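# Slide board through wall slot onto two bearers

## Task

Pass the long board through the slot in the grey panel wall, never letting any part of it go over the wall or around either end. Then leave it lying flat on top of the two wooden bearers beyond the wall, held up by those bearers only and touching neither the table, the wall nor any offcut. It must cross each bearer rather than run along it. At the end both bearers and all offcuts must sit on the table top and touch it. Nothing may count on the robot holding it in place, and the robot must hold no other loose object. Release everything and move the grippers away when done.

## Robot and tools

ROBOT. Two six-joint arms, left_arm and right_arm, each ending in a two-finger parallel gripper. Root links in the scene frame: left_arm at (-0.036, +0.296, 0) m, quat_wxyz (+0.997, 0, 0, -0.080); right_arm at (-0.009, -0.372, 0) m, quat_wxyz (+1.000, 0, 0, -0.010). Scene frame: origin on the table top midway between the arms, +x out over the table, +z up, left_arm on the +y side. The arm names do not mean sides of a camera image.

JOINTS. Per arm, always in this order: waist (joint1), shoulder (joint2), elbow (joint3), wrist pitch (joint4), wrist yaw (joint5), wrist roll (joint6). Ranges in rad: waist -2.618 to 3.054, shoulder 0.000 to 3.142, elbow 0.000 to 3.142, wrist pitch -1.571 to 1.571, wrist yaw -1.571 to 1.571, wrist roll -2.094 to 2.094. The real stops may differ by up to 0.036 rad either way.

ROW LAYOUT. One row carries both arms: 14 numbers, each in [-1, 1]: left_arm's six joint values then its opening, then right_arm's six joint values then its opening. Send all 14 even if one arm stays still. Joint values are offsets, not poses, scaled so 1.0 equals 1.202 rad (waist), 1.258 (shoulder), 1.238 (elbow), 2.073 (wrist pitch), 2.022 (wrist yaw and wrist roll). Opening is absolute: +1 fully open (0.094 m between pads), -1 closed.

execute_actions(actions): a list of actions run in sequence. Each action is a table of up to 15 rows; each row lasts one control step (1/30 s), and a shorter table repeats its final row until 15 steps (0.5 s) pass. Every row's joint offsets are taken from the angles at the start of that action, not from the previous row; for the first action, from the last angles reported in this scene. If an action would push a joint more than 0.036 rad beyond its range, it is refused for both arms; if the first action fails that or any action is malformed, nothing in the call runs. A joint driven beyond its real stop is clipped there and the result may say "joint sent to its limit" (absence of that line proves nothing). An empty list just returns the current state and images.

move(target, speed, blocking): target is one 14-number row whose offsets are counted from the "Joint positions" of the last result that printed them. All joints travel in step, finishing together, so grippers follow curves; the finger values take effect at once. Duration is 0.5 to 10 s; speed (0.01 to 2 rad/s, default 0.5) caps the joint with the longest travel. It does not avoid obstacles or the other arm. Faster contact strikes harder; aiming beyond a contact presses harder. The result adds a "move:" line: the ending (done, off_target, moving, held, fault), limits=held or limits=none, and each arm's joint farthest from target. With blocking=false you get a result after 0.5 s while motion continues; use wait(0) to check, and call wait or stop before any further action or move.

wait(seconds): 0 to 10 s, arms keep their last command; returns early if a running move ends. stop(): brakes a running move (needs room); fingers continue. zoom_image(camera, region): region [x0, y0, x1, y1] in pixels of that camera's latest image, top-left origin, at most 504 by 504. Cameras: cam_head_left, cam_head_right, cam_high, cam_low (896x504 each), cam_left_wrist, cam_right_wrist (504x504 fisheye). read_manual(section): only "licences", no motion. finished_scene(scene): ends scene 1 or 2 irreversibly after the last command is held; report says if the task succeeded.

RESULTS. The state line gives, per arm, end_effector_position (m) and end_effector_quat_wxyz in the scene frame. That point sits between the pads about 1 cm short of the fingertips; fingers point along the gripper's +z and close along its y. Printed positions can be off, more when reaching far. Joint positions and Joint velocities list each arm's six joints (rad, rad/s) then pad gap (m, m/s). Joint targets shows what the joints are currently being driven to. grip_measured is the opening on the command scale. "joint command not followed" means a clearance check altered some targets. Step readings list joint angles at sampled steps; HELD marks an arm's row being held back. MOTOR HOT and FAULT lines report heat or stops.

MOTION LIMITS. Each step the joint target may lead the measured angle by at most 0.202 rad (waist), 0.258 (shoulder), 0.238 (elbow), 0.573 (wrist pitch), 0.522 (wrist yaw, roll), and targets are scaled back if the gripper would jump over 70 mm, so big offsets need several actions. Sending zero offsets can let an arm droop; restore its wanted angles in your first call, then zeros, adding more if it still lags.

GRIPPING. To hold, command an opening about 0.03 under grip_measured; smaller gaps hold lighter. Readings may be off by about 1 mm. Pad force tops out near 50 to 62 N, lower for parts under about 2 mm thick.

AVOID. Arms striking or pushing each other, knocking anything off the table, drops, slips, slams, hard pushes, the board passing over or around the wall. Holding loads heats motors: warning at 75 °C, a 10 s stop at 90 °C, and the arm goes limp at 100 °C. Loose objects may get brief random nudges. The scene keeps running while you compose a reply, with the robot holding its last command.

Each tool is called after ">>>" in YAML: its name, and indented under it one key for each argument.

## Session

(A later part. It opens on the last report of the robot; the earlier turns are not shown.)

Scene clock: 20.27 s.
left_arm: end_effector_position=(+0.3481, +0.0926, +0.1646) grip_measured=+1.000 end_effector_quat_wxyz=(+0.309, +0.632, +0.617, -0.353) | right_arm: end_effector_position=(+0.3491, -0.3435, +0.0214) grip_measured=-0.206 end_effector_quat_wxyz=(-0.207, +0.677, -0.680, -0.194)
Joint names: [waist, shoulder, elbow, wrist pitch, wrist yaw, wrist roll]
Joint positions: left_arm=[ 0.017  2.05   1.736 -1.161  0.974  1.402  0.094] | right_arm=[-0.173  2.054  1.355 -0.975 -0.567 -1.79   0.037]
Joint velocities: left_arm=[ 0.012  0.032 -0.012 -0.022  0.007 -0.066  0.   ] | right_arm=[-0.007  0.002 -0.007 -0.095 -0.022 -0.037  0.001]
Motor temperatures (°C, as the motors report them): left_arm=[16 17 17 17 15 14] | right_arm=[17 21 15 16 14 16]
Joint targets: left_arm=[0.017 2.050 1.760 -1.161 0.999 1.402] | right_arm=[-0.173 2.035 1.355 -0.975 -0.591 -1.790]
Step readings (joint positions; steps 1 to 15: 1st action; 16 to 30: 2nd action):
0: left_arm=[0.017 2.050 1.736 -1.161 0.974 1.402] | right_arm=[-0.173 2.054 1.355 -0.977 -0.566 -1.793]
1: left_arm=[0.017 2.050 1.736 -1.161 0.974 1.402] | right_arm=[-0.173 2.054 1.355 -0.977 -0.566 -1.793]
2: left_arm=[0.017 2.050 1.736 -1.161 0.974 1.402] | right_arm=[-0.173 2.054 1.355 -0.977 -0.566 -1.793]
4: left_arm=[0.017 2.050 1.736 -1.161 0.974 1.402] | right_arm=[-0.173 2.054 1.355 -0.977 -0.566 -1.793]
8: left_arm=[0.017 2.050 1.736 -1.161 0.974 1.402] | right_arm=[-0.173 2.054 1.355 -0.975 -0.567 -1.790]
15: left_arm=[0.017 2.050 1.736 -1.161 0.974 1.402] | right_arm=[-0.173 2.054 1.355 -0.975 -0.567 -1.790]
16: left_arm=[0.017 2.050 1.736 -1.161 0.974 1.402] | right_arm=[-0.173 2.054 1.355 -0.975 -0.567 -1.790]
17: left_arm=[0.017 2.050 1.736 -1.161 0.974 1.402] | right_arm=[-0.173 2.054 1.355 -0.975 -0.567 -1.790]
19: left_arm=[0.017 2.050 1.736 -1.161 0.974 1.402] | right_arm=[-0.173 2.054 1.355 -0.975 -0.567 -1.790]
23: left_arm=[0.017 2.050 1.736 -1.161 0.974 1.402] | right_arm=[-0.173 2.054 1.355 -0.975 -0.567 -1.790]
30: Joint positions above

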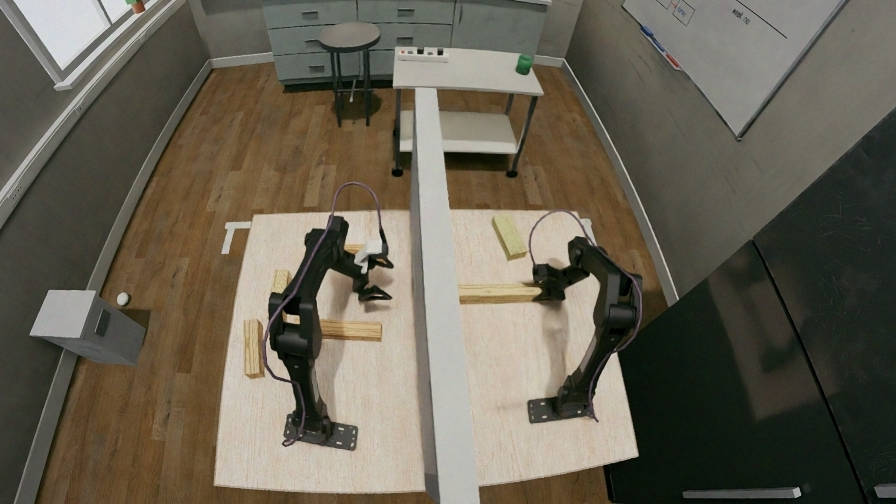

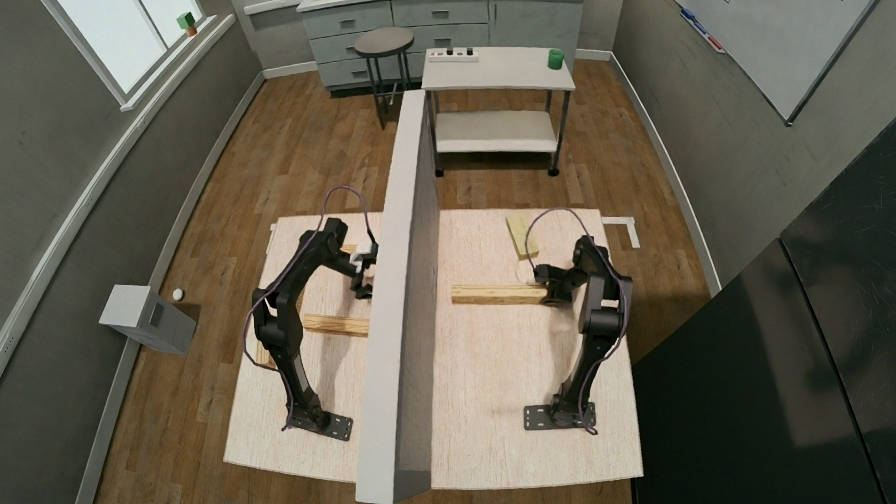

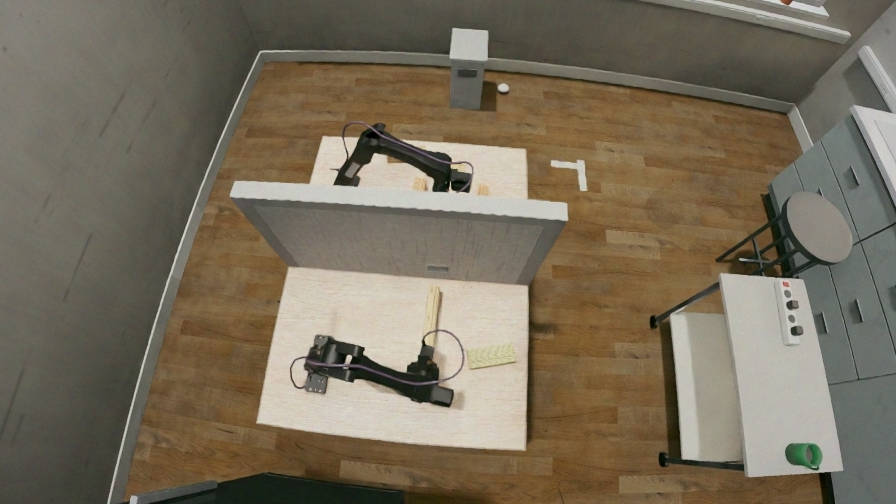

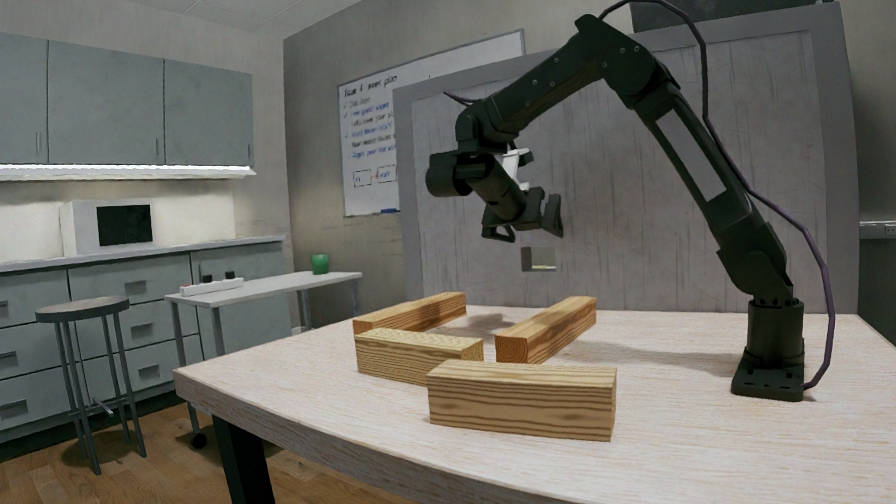

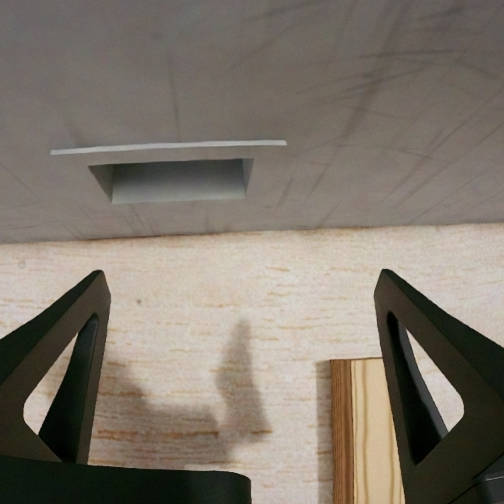

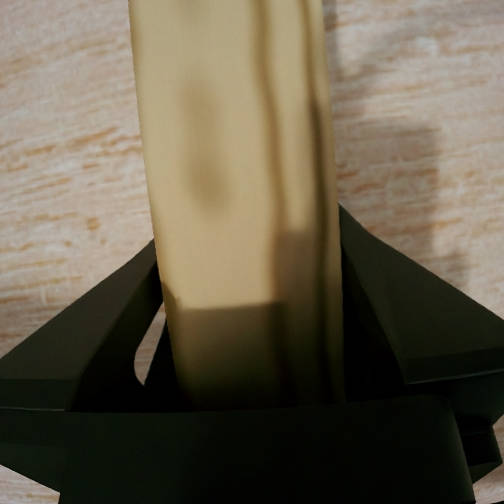

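>>> move:
  target: [0, 0, 0.02, 0, 0.012, 0, 1, -0.0405, -0.2596, -0.3288, 0.2096, -0.0530, -0.0268, -0.3]
  speed: 0.35

Scene clock: 31.23 s.
left_arm: end_effector_position=(+0.3481, +0.0928, +0.1644) grip_measured=+1.000 end_effector_quat_wxyz=(+0.309, +0.632, +0.617, -0.353) | right_arm: end_effector_position=(+0.3352, -0.3478, +0.0328) grip_measured=-0.205 end_effector_quat_wxyz=(-0.309, +0.708, -0.632, -0.062)
Joint names: [waist, shoulder, elbow, wrist pitch, wrist yaw, wrist roll]
Joint positions: left_arm=[ 0.017  2.05   1.736 -1.161  0.972  1.402  0.094] | right_arm=[-0.212  1.759  0.96  -0.557 -0.608 -1.849  0.037]
Joint velocities: left_arm=[-0.007 -0.002 -0.022 -0.007  0.066  0.051  0.   ] | right_arm=[-0.032  0.007  0.007  0.066 -0.051 -0.037  0.001]
Motor temperatures (°C, as the motors report them): left_arm=[16 19 17 17 15 14] | right_arm=[17 22 15 16 14 16]
Joint targets: left_arm=[0.017 2.050 1.760 -1.161 0.998 1.402] | right_arm=[-0.221 1.727 0.948 -0.541 -0.674 -1.844]
move: off_target (left_arm, right_arm); limits=none; left_arm: farthest joint: the wrist yaw, 0.026 radians from its target (0.024 radians at the start); right_arm: farthest joint: the wrist yaw, 0.066 radians from its target (0.108 radians at the start)

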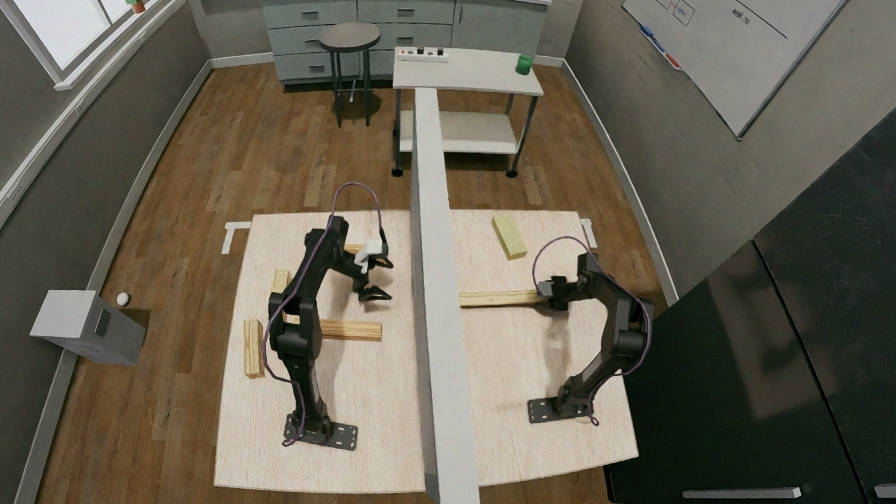

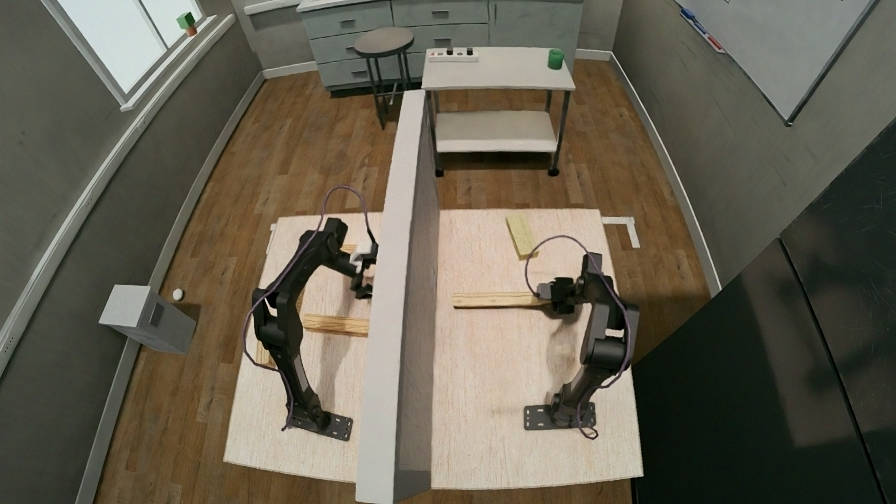

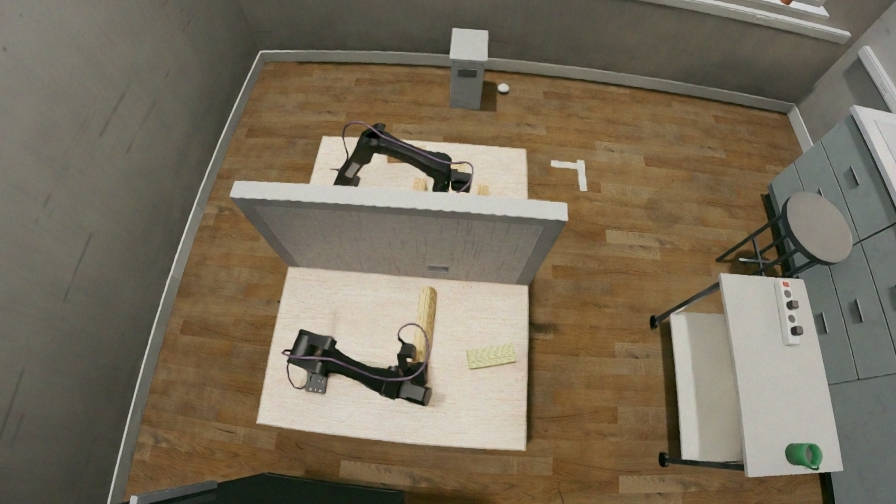

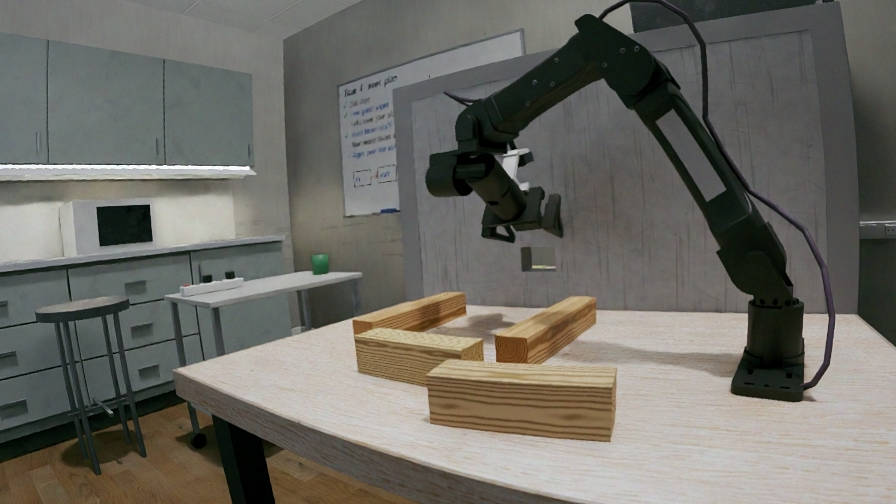

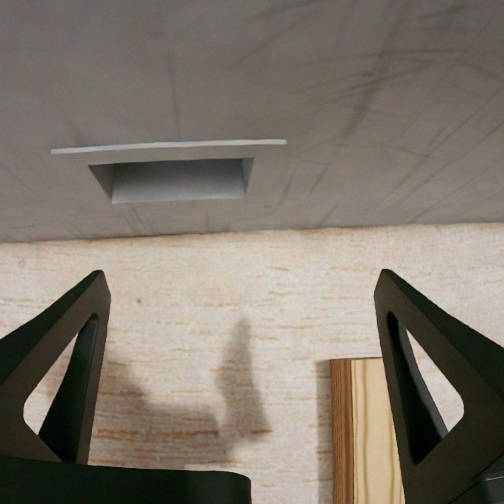

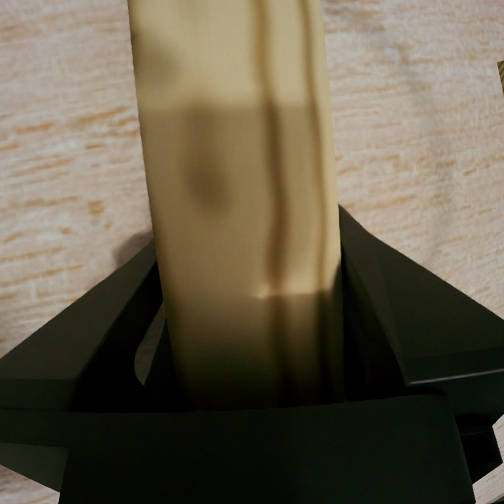

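>>> move:
  target: [0, 0, 0.02, 0, 0.012, 0, 1, -0.0565, -0.1715, -0.3326, 0.3041, -0.1097, 0, -0.3]
  speed: 0.4

Scene clock: 33.77 s.
left_arm: end_effector_position=(+0.3482, +0.0929, +0.1641) grip_measured=+1.000 end_effector_quat_wxyz=(+0.308, +0.632, +0.617, -0.352) | right_arm: end_effector_position=(+0.3270, -0.3458, +0.0383) grip_measured=-0.205 end_effector_quat_wxyz=(-0.434, +0.707, -0.552, +0.078)
Joint names: [waist, shoulder, elbow, wrist pitch, wrist yaw, wrist roll]
Joint positions: left_arm=[ 0.017  2.05   1.736 -1.161  0.971  1.402  0.094] | right_arm=[-0.27   1.577  0.557  0.045 -0.74  -1.869  0.037]
Joint velocities: left_arm=[-0.012 -0.017  0.002 -0.037  0.007 -0.051  0.   ] | right_arm=[ 0.017 -0.007 -0.012 -0.066 -0.095  0.022 -0.001]
Motor temperatures (°C, as the motors report them): left_arm=[16 19 17 17 15 14] | right_arm=[17 22 15 16 14 16]
Joint targets: left_arm=[0.017 2.050 1.760 -1.161 0.997 1.402] | right_arm=[-0.280 1.543 0.548 0.073 -0.830 -1.848]
move: off_target (left_arm, right_arm); limits=none; left_arm: farthest joint: the elbow, 0.025 radians from its target (0.025 radians at the start); right_arm: farthest joint: the wrist yaw, 0.089 radians from its target (0.222 radians at the start)

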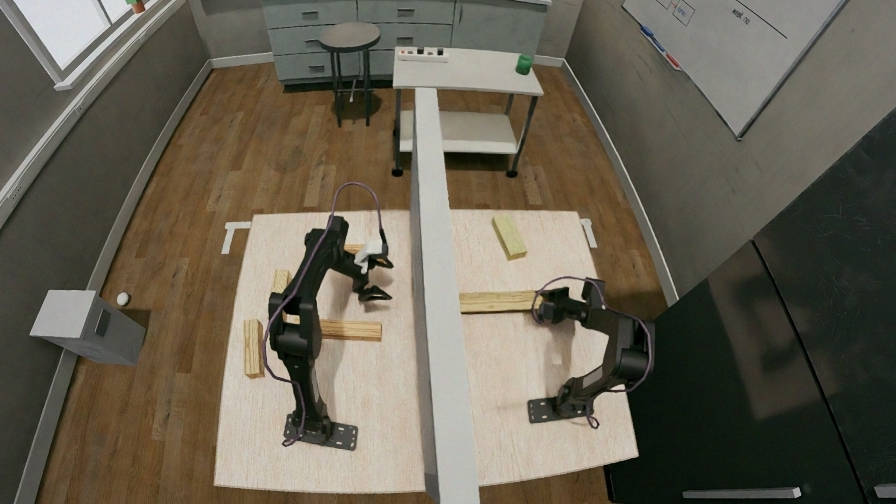

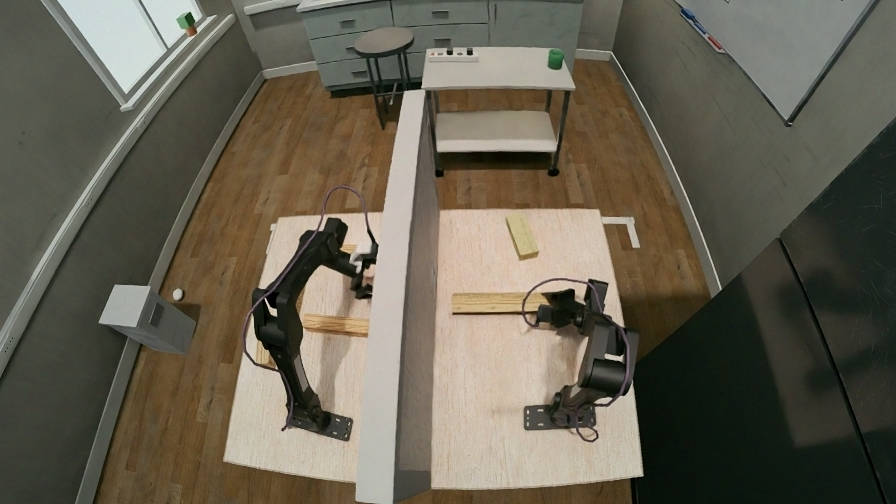

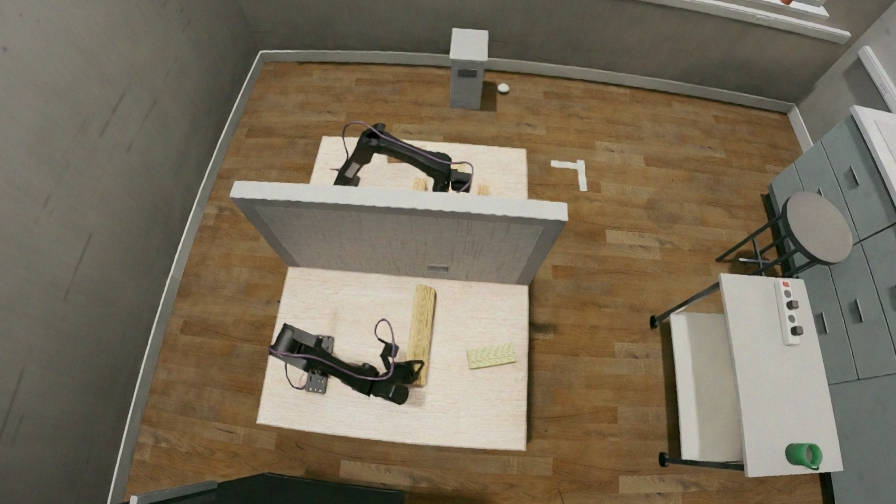

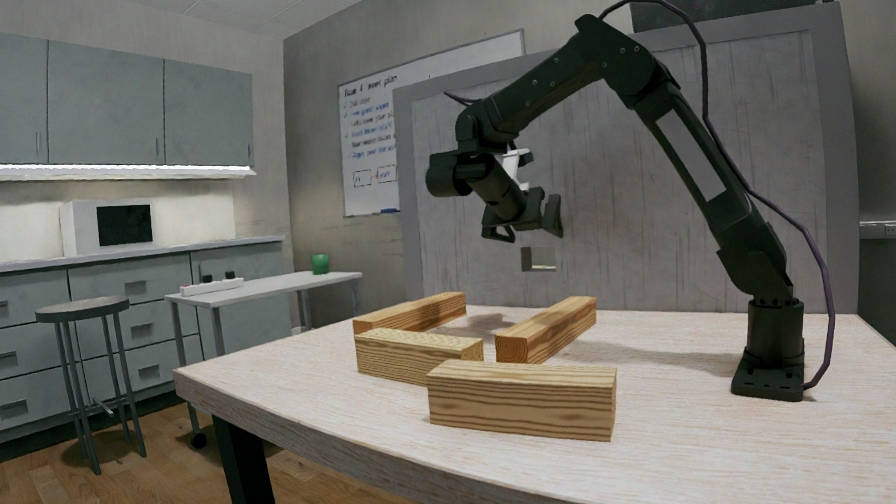

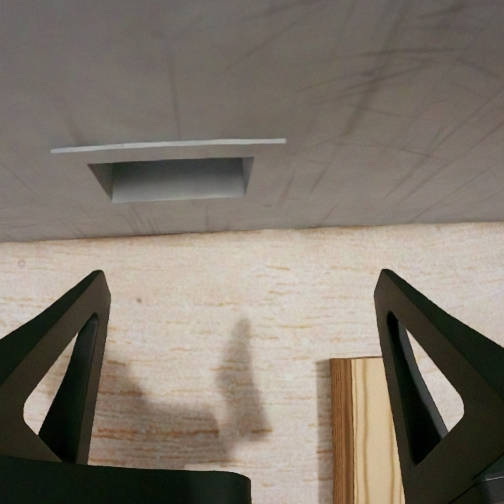

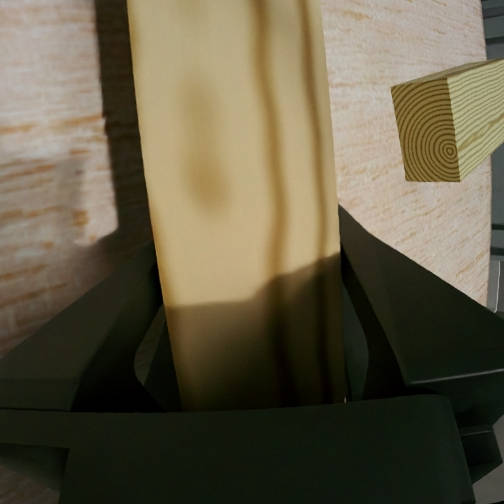

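>>> move:
  target: [0, 0, 0.02, 0, 0.012, 0, 1, -0.0300, -0.0827, -0.0365, -0.0317, -0.0253, -0.0153, 0.106]
  speed: 0.12

Scene clock: 35.87 s.
left_arm: end_effector_position=(+0.3482, +0.0930, +0.1639) grip_measured=+1.000 end_effector_quat_wxyz=(+0.308, +0.633, +0.618, -0.352) | right_arm: end_effector_position=(+0.3159, -0.3488, +0.0488) grip_measured=+0.103 end_effector_quat_wxyz=(-0.438, +0.708, -0.547, +0.087)
Joint names: [waist, shoulder, elbow, wrist pitch, wrist yaw, wrist roll]
Joint positions: left_arm=[ 0.017  2.05   1.736 -1.161  0.969  1.402  0.094] | right_arm=[-0.297  1.498  0.53  -0.006 -0.757 -1.9    0.052]
Joint velocities: left_arm=[ 0.002  0.012  0.017 -0.022 -0.007  0.139  0.   ] | right_arm=[ 0.007 -0.007  0.007  0.007 -0.051  0.022  0.001]
Motor temperatures (°C, as the motors report them): left_arm=[16 19 17 17 15 14] | right_arm=[17 22 15 16 14 16]
Joint targets: left_arm=[0.017 2.050 1.760 -1.161 0.995 1.402] | right_arm=[-0.306 1.473 0.512 -0.020 -0.792 -1.900]
move: off_target (left_arm, right_arm); limits=none; left_arm: farthest joint: the wrist yaw, 0.026 radians from its target (0.024 radians at the start); right_arm: farthest joint: the wrist yaw, 0.034 radians from its target (0.050 radians at the start)

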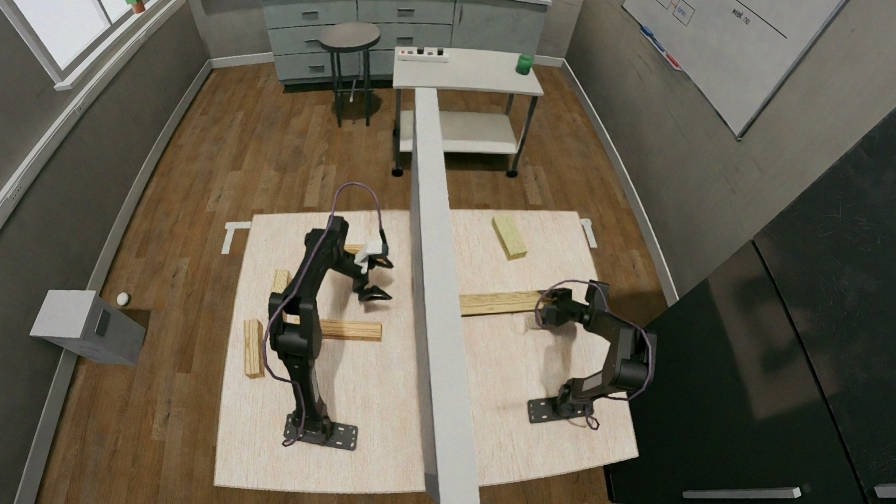

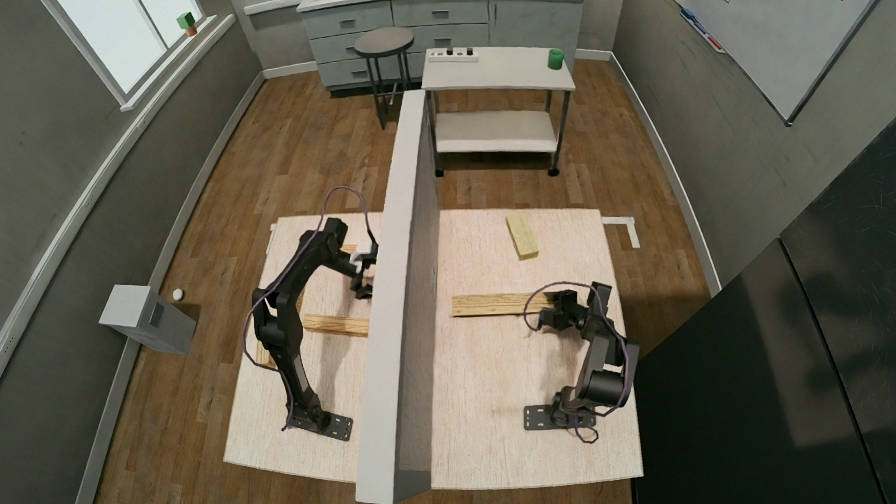

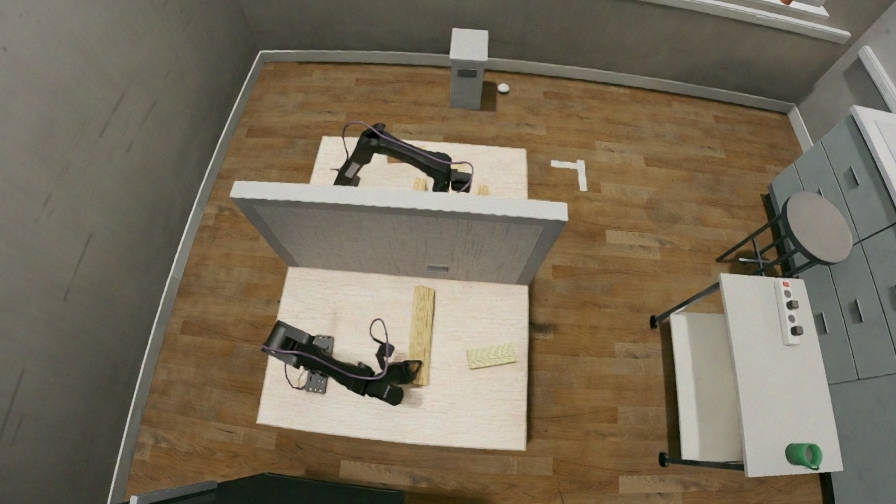

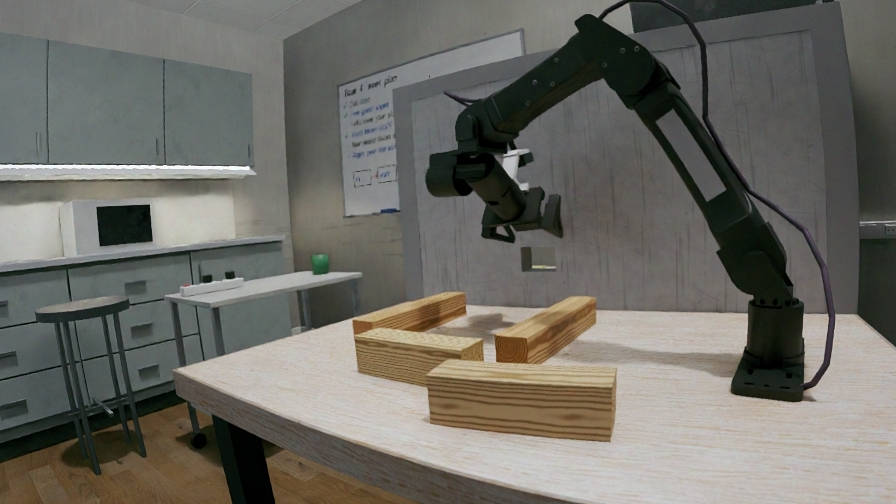

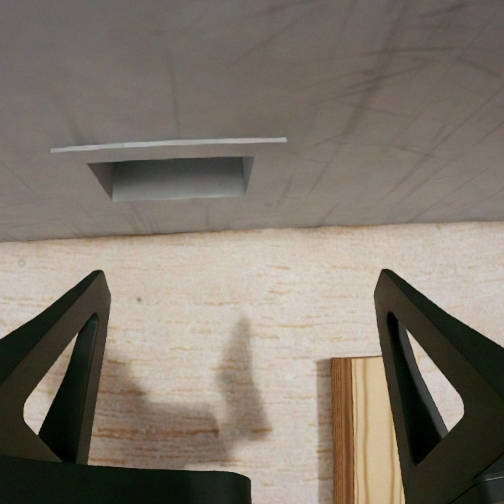

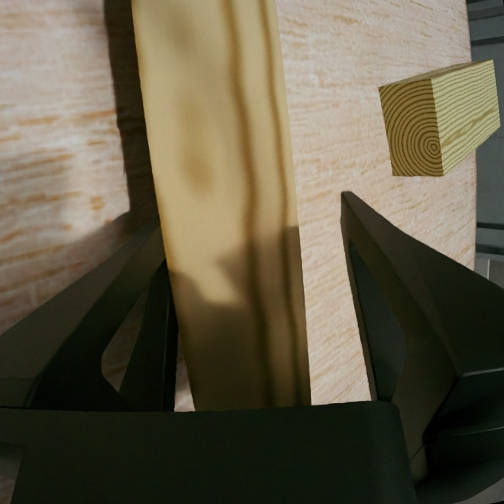

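>>> move:
  target: [0, 0, 0.02, 0, 0.014, 0, 1, -0.0300, -0.0828, -0.0495, -0.0408, -0.0293, -0.0108, 0.553]
  speed: 0.12

Scene clock: 39.20 s.
left_arm: end_effector_position=(+0.3482, +0.0928, +0.1642) grip_measured=+1.000 end_effector_quat_wxyz=(+0.308, +0.632, +0.617, -0.352) | right_arm: end_effector_position=(+0.2984, -0.3466, +0.0553) grip_measured=+0.550 end_effector_quat_wxyz=(-0.445, +0.705, -0.546, +0.081)
Joint names: [waist, shoulder, elbow, wrist pitch, wrist yaw, wrist roll]
Joint positions: left_arm=[ 0.017  2.05   1.736 -1.161  0.972  1.402  0.094] | right_arm=[-0.323  1.416  0.49  -0.071 -0.789 -1.923  0.073]
Joint velocities: left_arm=[ 0.002 -0.012 -0.007 -0.007  0.037 -0.022  0.   ] | right_arm=[ 0.012  0.002 -0.012 -0.066  0.095 -0.007 -0.   ]
Motor temperatures (°C, as the motors report them): left_arm=[16 19 17 17 15 14] | right_arm=[17 22 15 17 14 16]
Joint targets: left_arm=[0.017 2.050 1.760 -1.161 0.998 1.402] | right_arm=[-0.333 1.393 0.468 -0.091 -0.817 -1.922]
move: off_target (left_arm, right_arm); limits=none; left_arm: farthest joint: the wrist yaw, 0.026 radians from its target (0.028 radians at the start); right_arm: farthest joint: the wrist yaw, 0.027 radians from its target (0.059 radians at the start)

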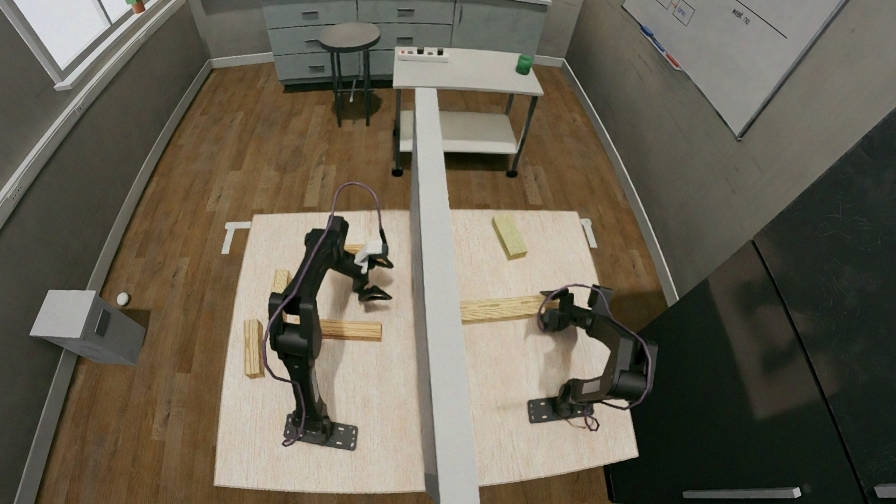

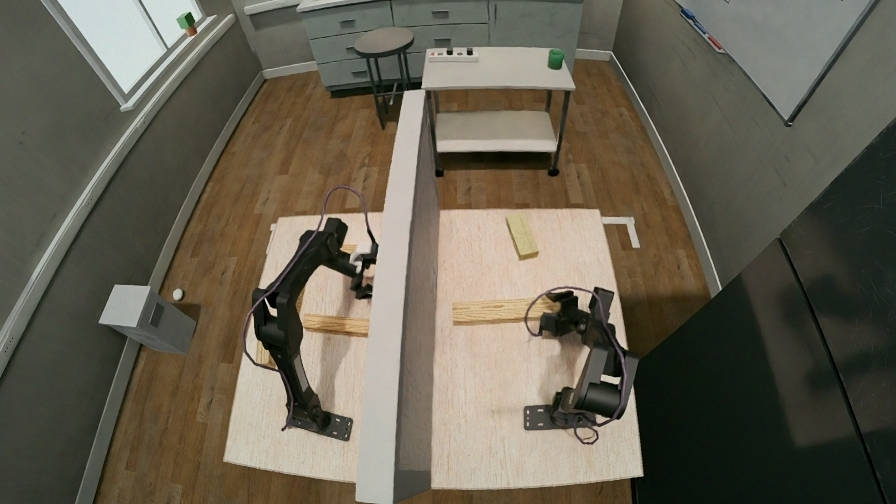

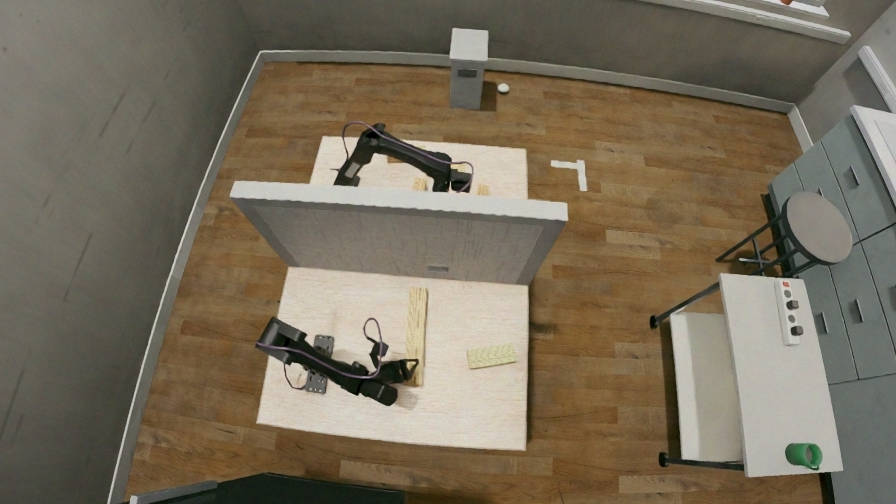

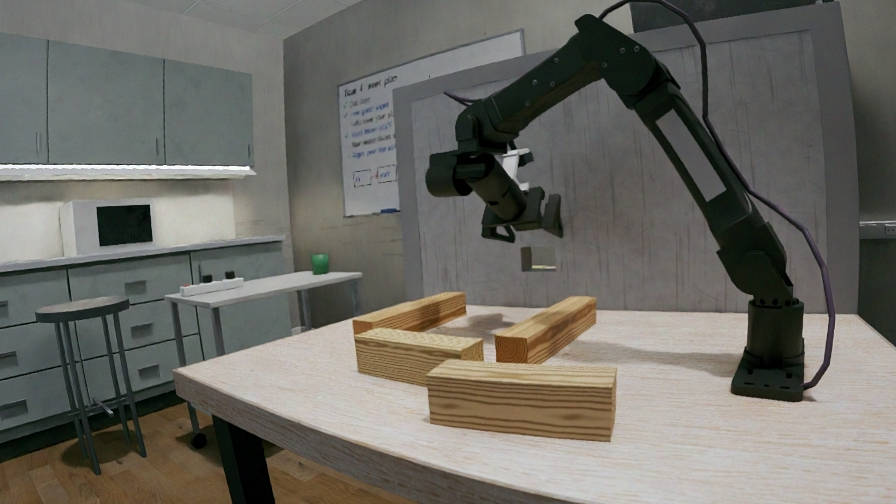

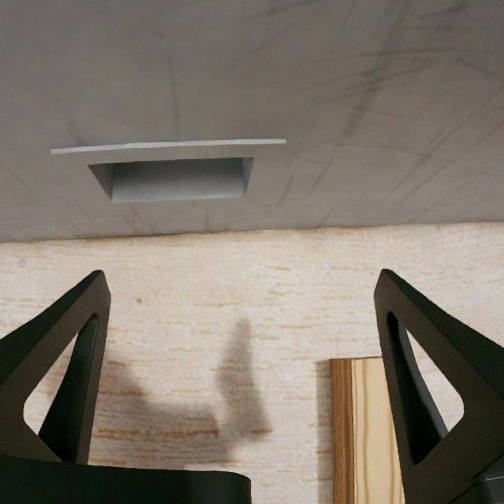

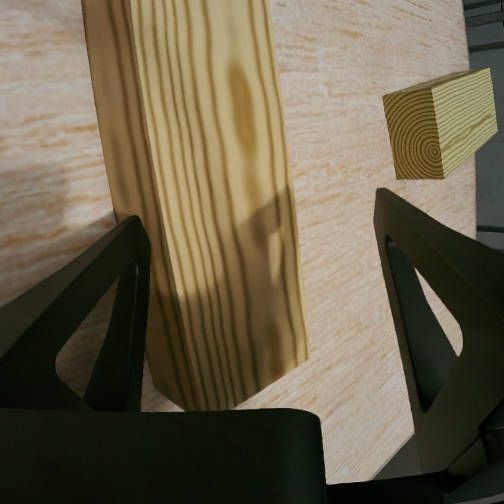

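>>> move:
  target: [0, 0, 0.02, 0, 0.012, 0, 1, 0.1196, 0.3524, 0.7368, -0.5631, 0.1009, 0.0567, 1]
  speed: 0.7

Scene clock: 42.57 s.
left_arm: end_effector_position=(+0.3482, +0.0930, +0.1640) grip_measured=+1.000 end_effector_quat_wxyz=(+0.308, +0.633, +0.617, -0.352) | right_arm: end_effector_position=(+0.3140, -0.3401, +0.0960) grip_measured=+1.000 end_effector_quat_wxyz=(-0.208, +0.675, -0.678, -0.202)
Joint names: [waist, shoulder, elbow, wrist pitch, wrist yaw, wrist roll]
Joint positions: left_arm=[ 0.017  2.05   1.736 -1.161  0.97   1.402  0.094] | right_arm=[-0.188  1.846  1.371 -1.222 -0.576 -1.813  0.094]
Joint velocities: left_arm=[-0.017  0.007 -0.007 -0.095 -0.022  0.007  0.   ] | right_arm=[ 0.002 -0.017 -0.007 -0.007 -0.007 -0.037  0.   ]
Motor temperatures (°C, as the motors report them): left_arm=[16 20 17 17 15 14] | right_arm=[17 21 15 17 14 16]
Joint targets: left_arm=[0.017 2.050 1.760 -1.161 0.996 1.402] | right_arm=[-0.180 1.859 1.402 -1.238 -0.585 -1.808]
move: off_target (left_arm, right_arm); limits=none; left_arm: farthest joint: the wrist yaw, 0.026 radians from its target (0.025 radians at the start); right_arm: farthest joint: the elbow, 0.032 radians from its target (0.912 radians at the start)

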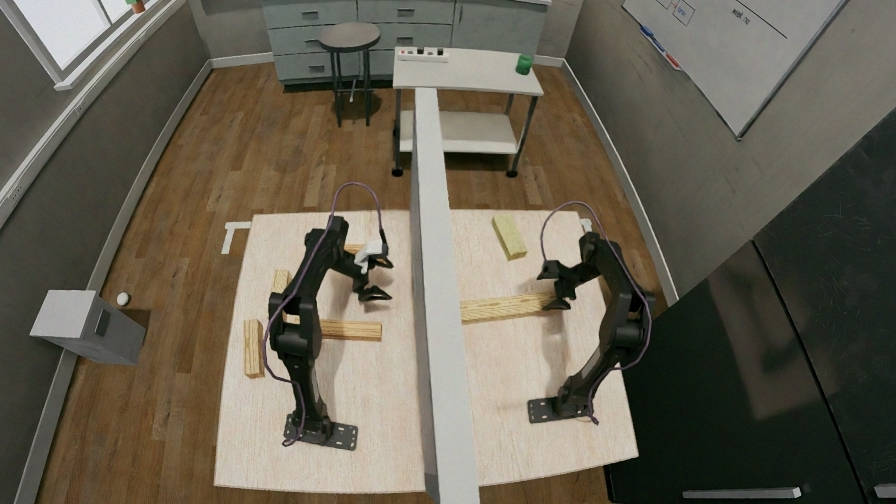

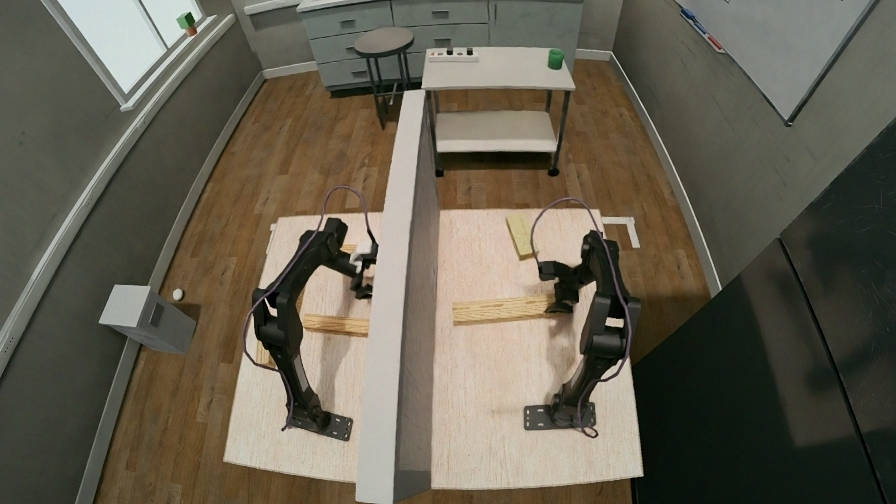

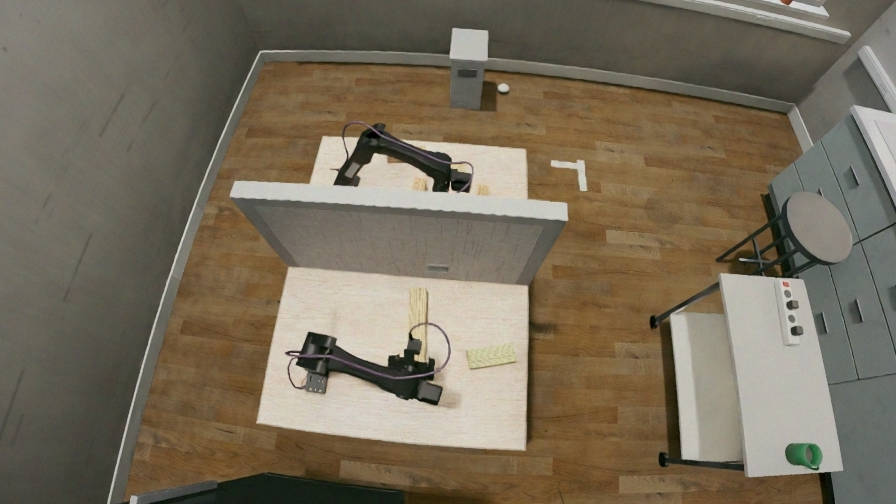

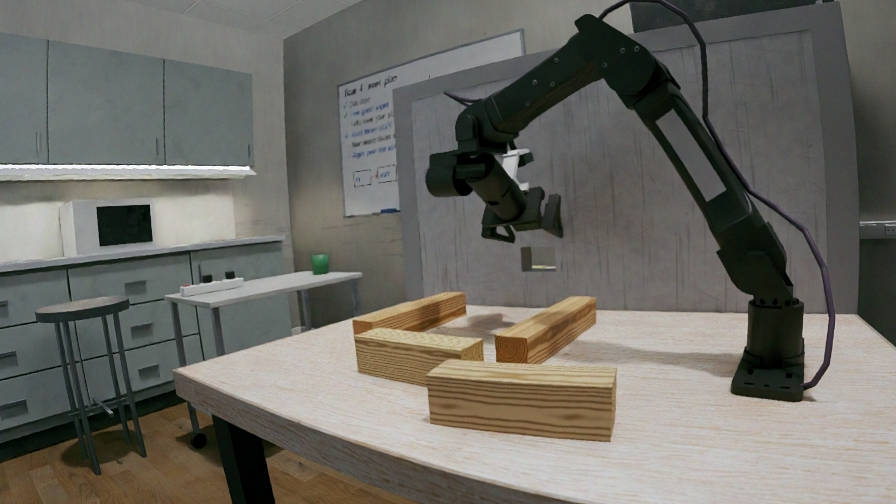

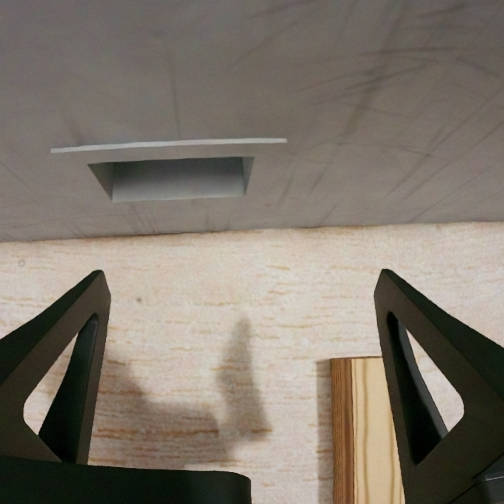

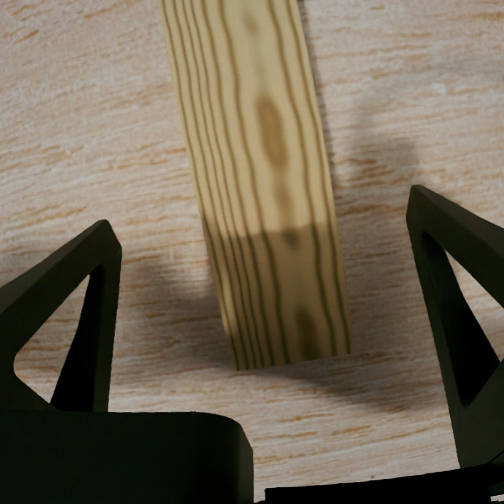

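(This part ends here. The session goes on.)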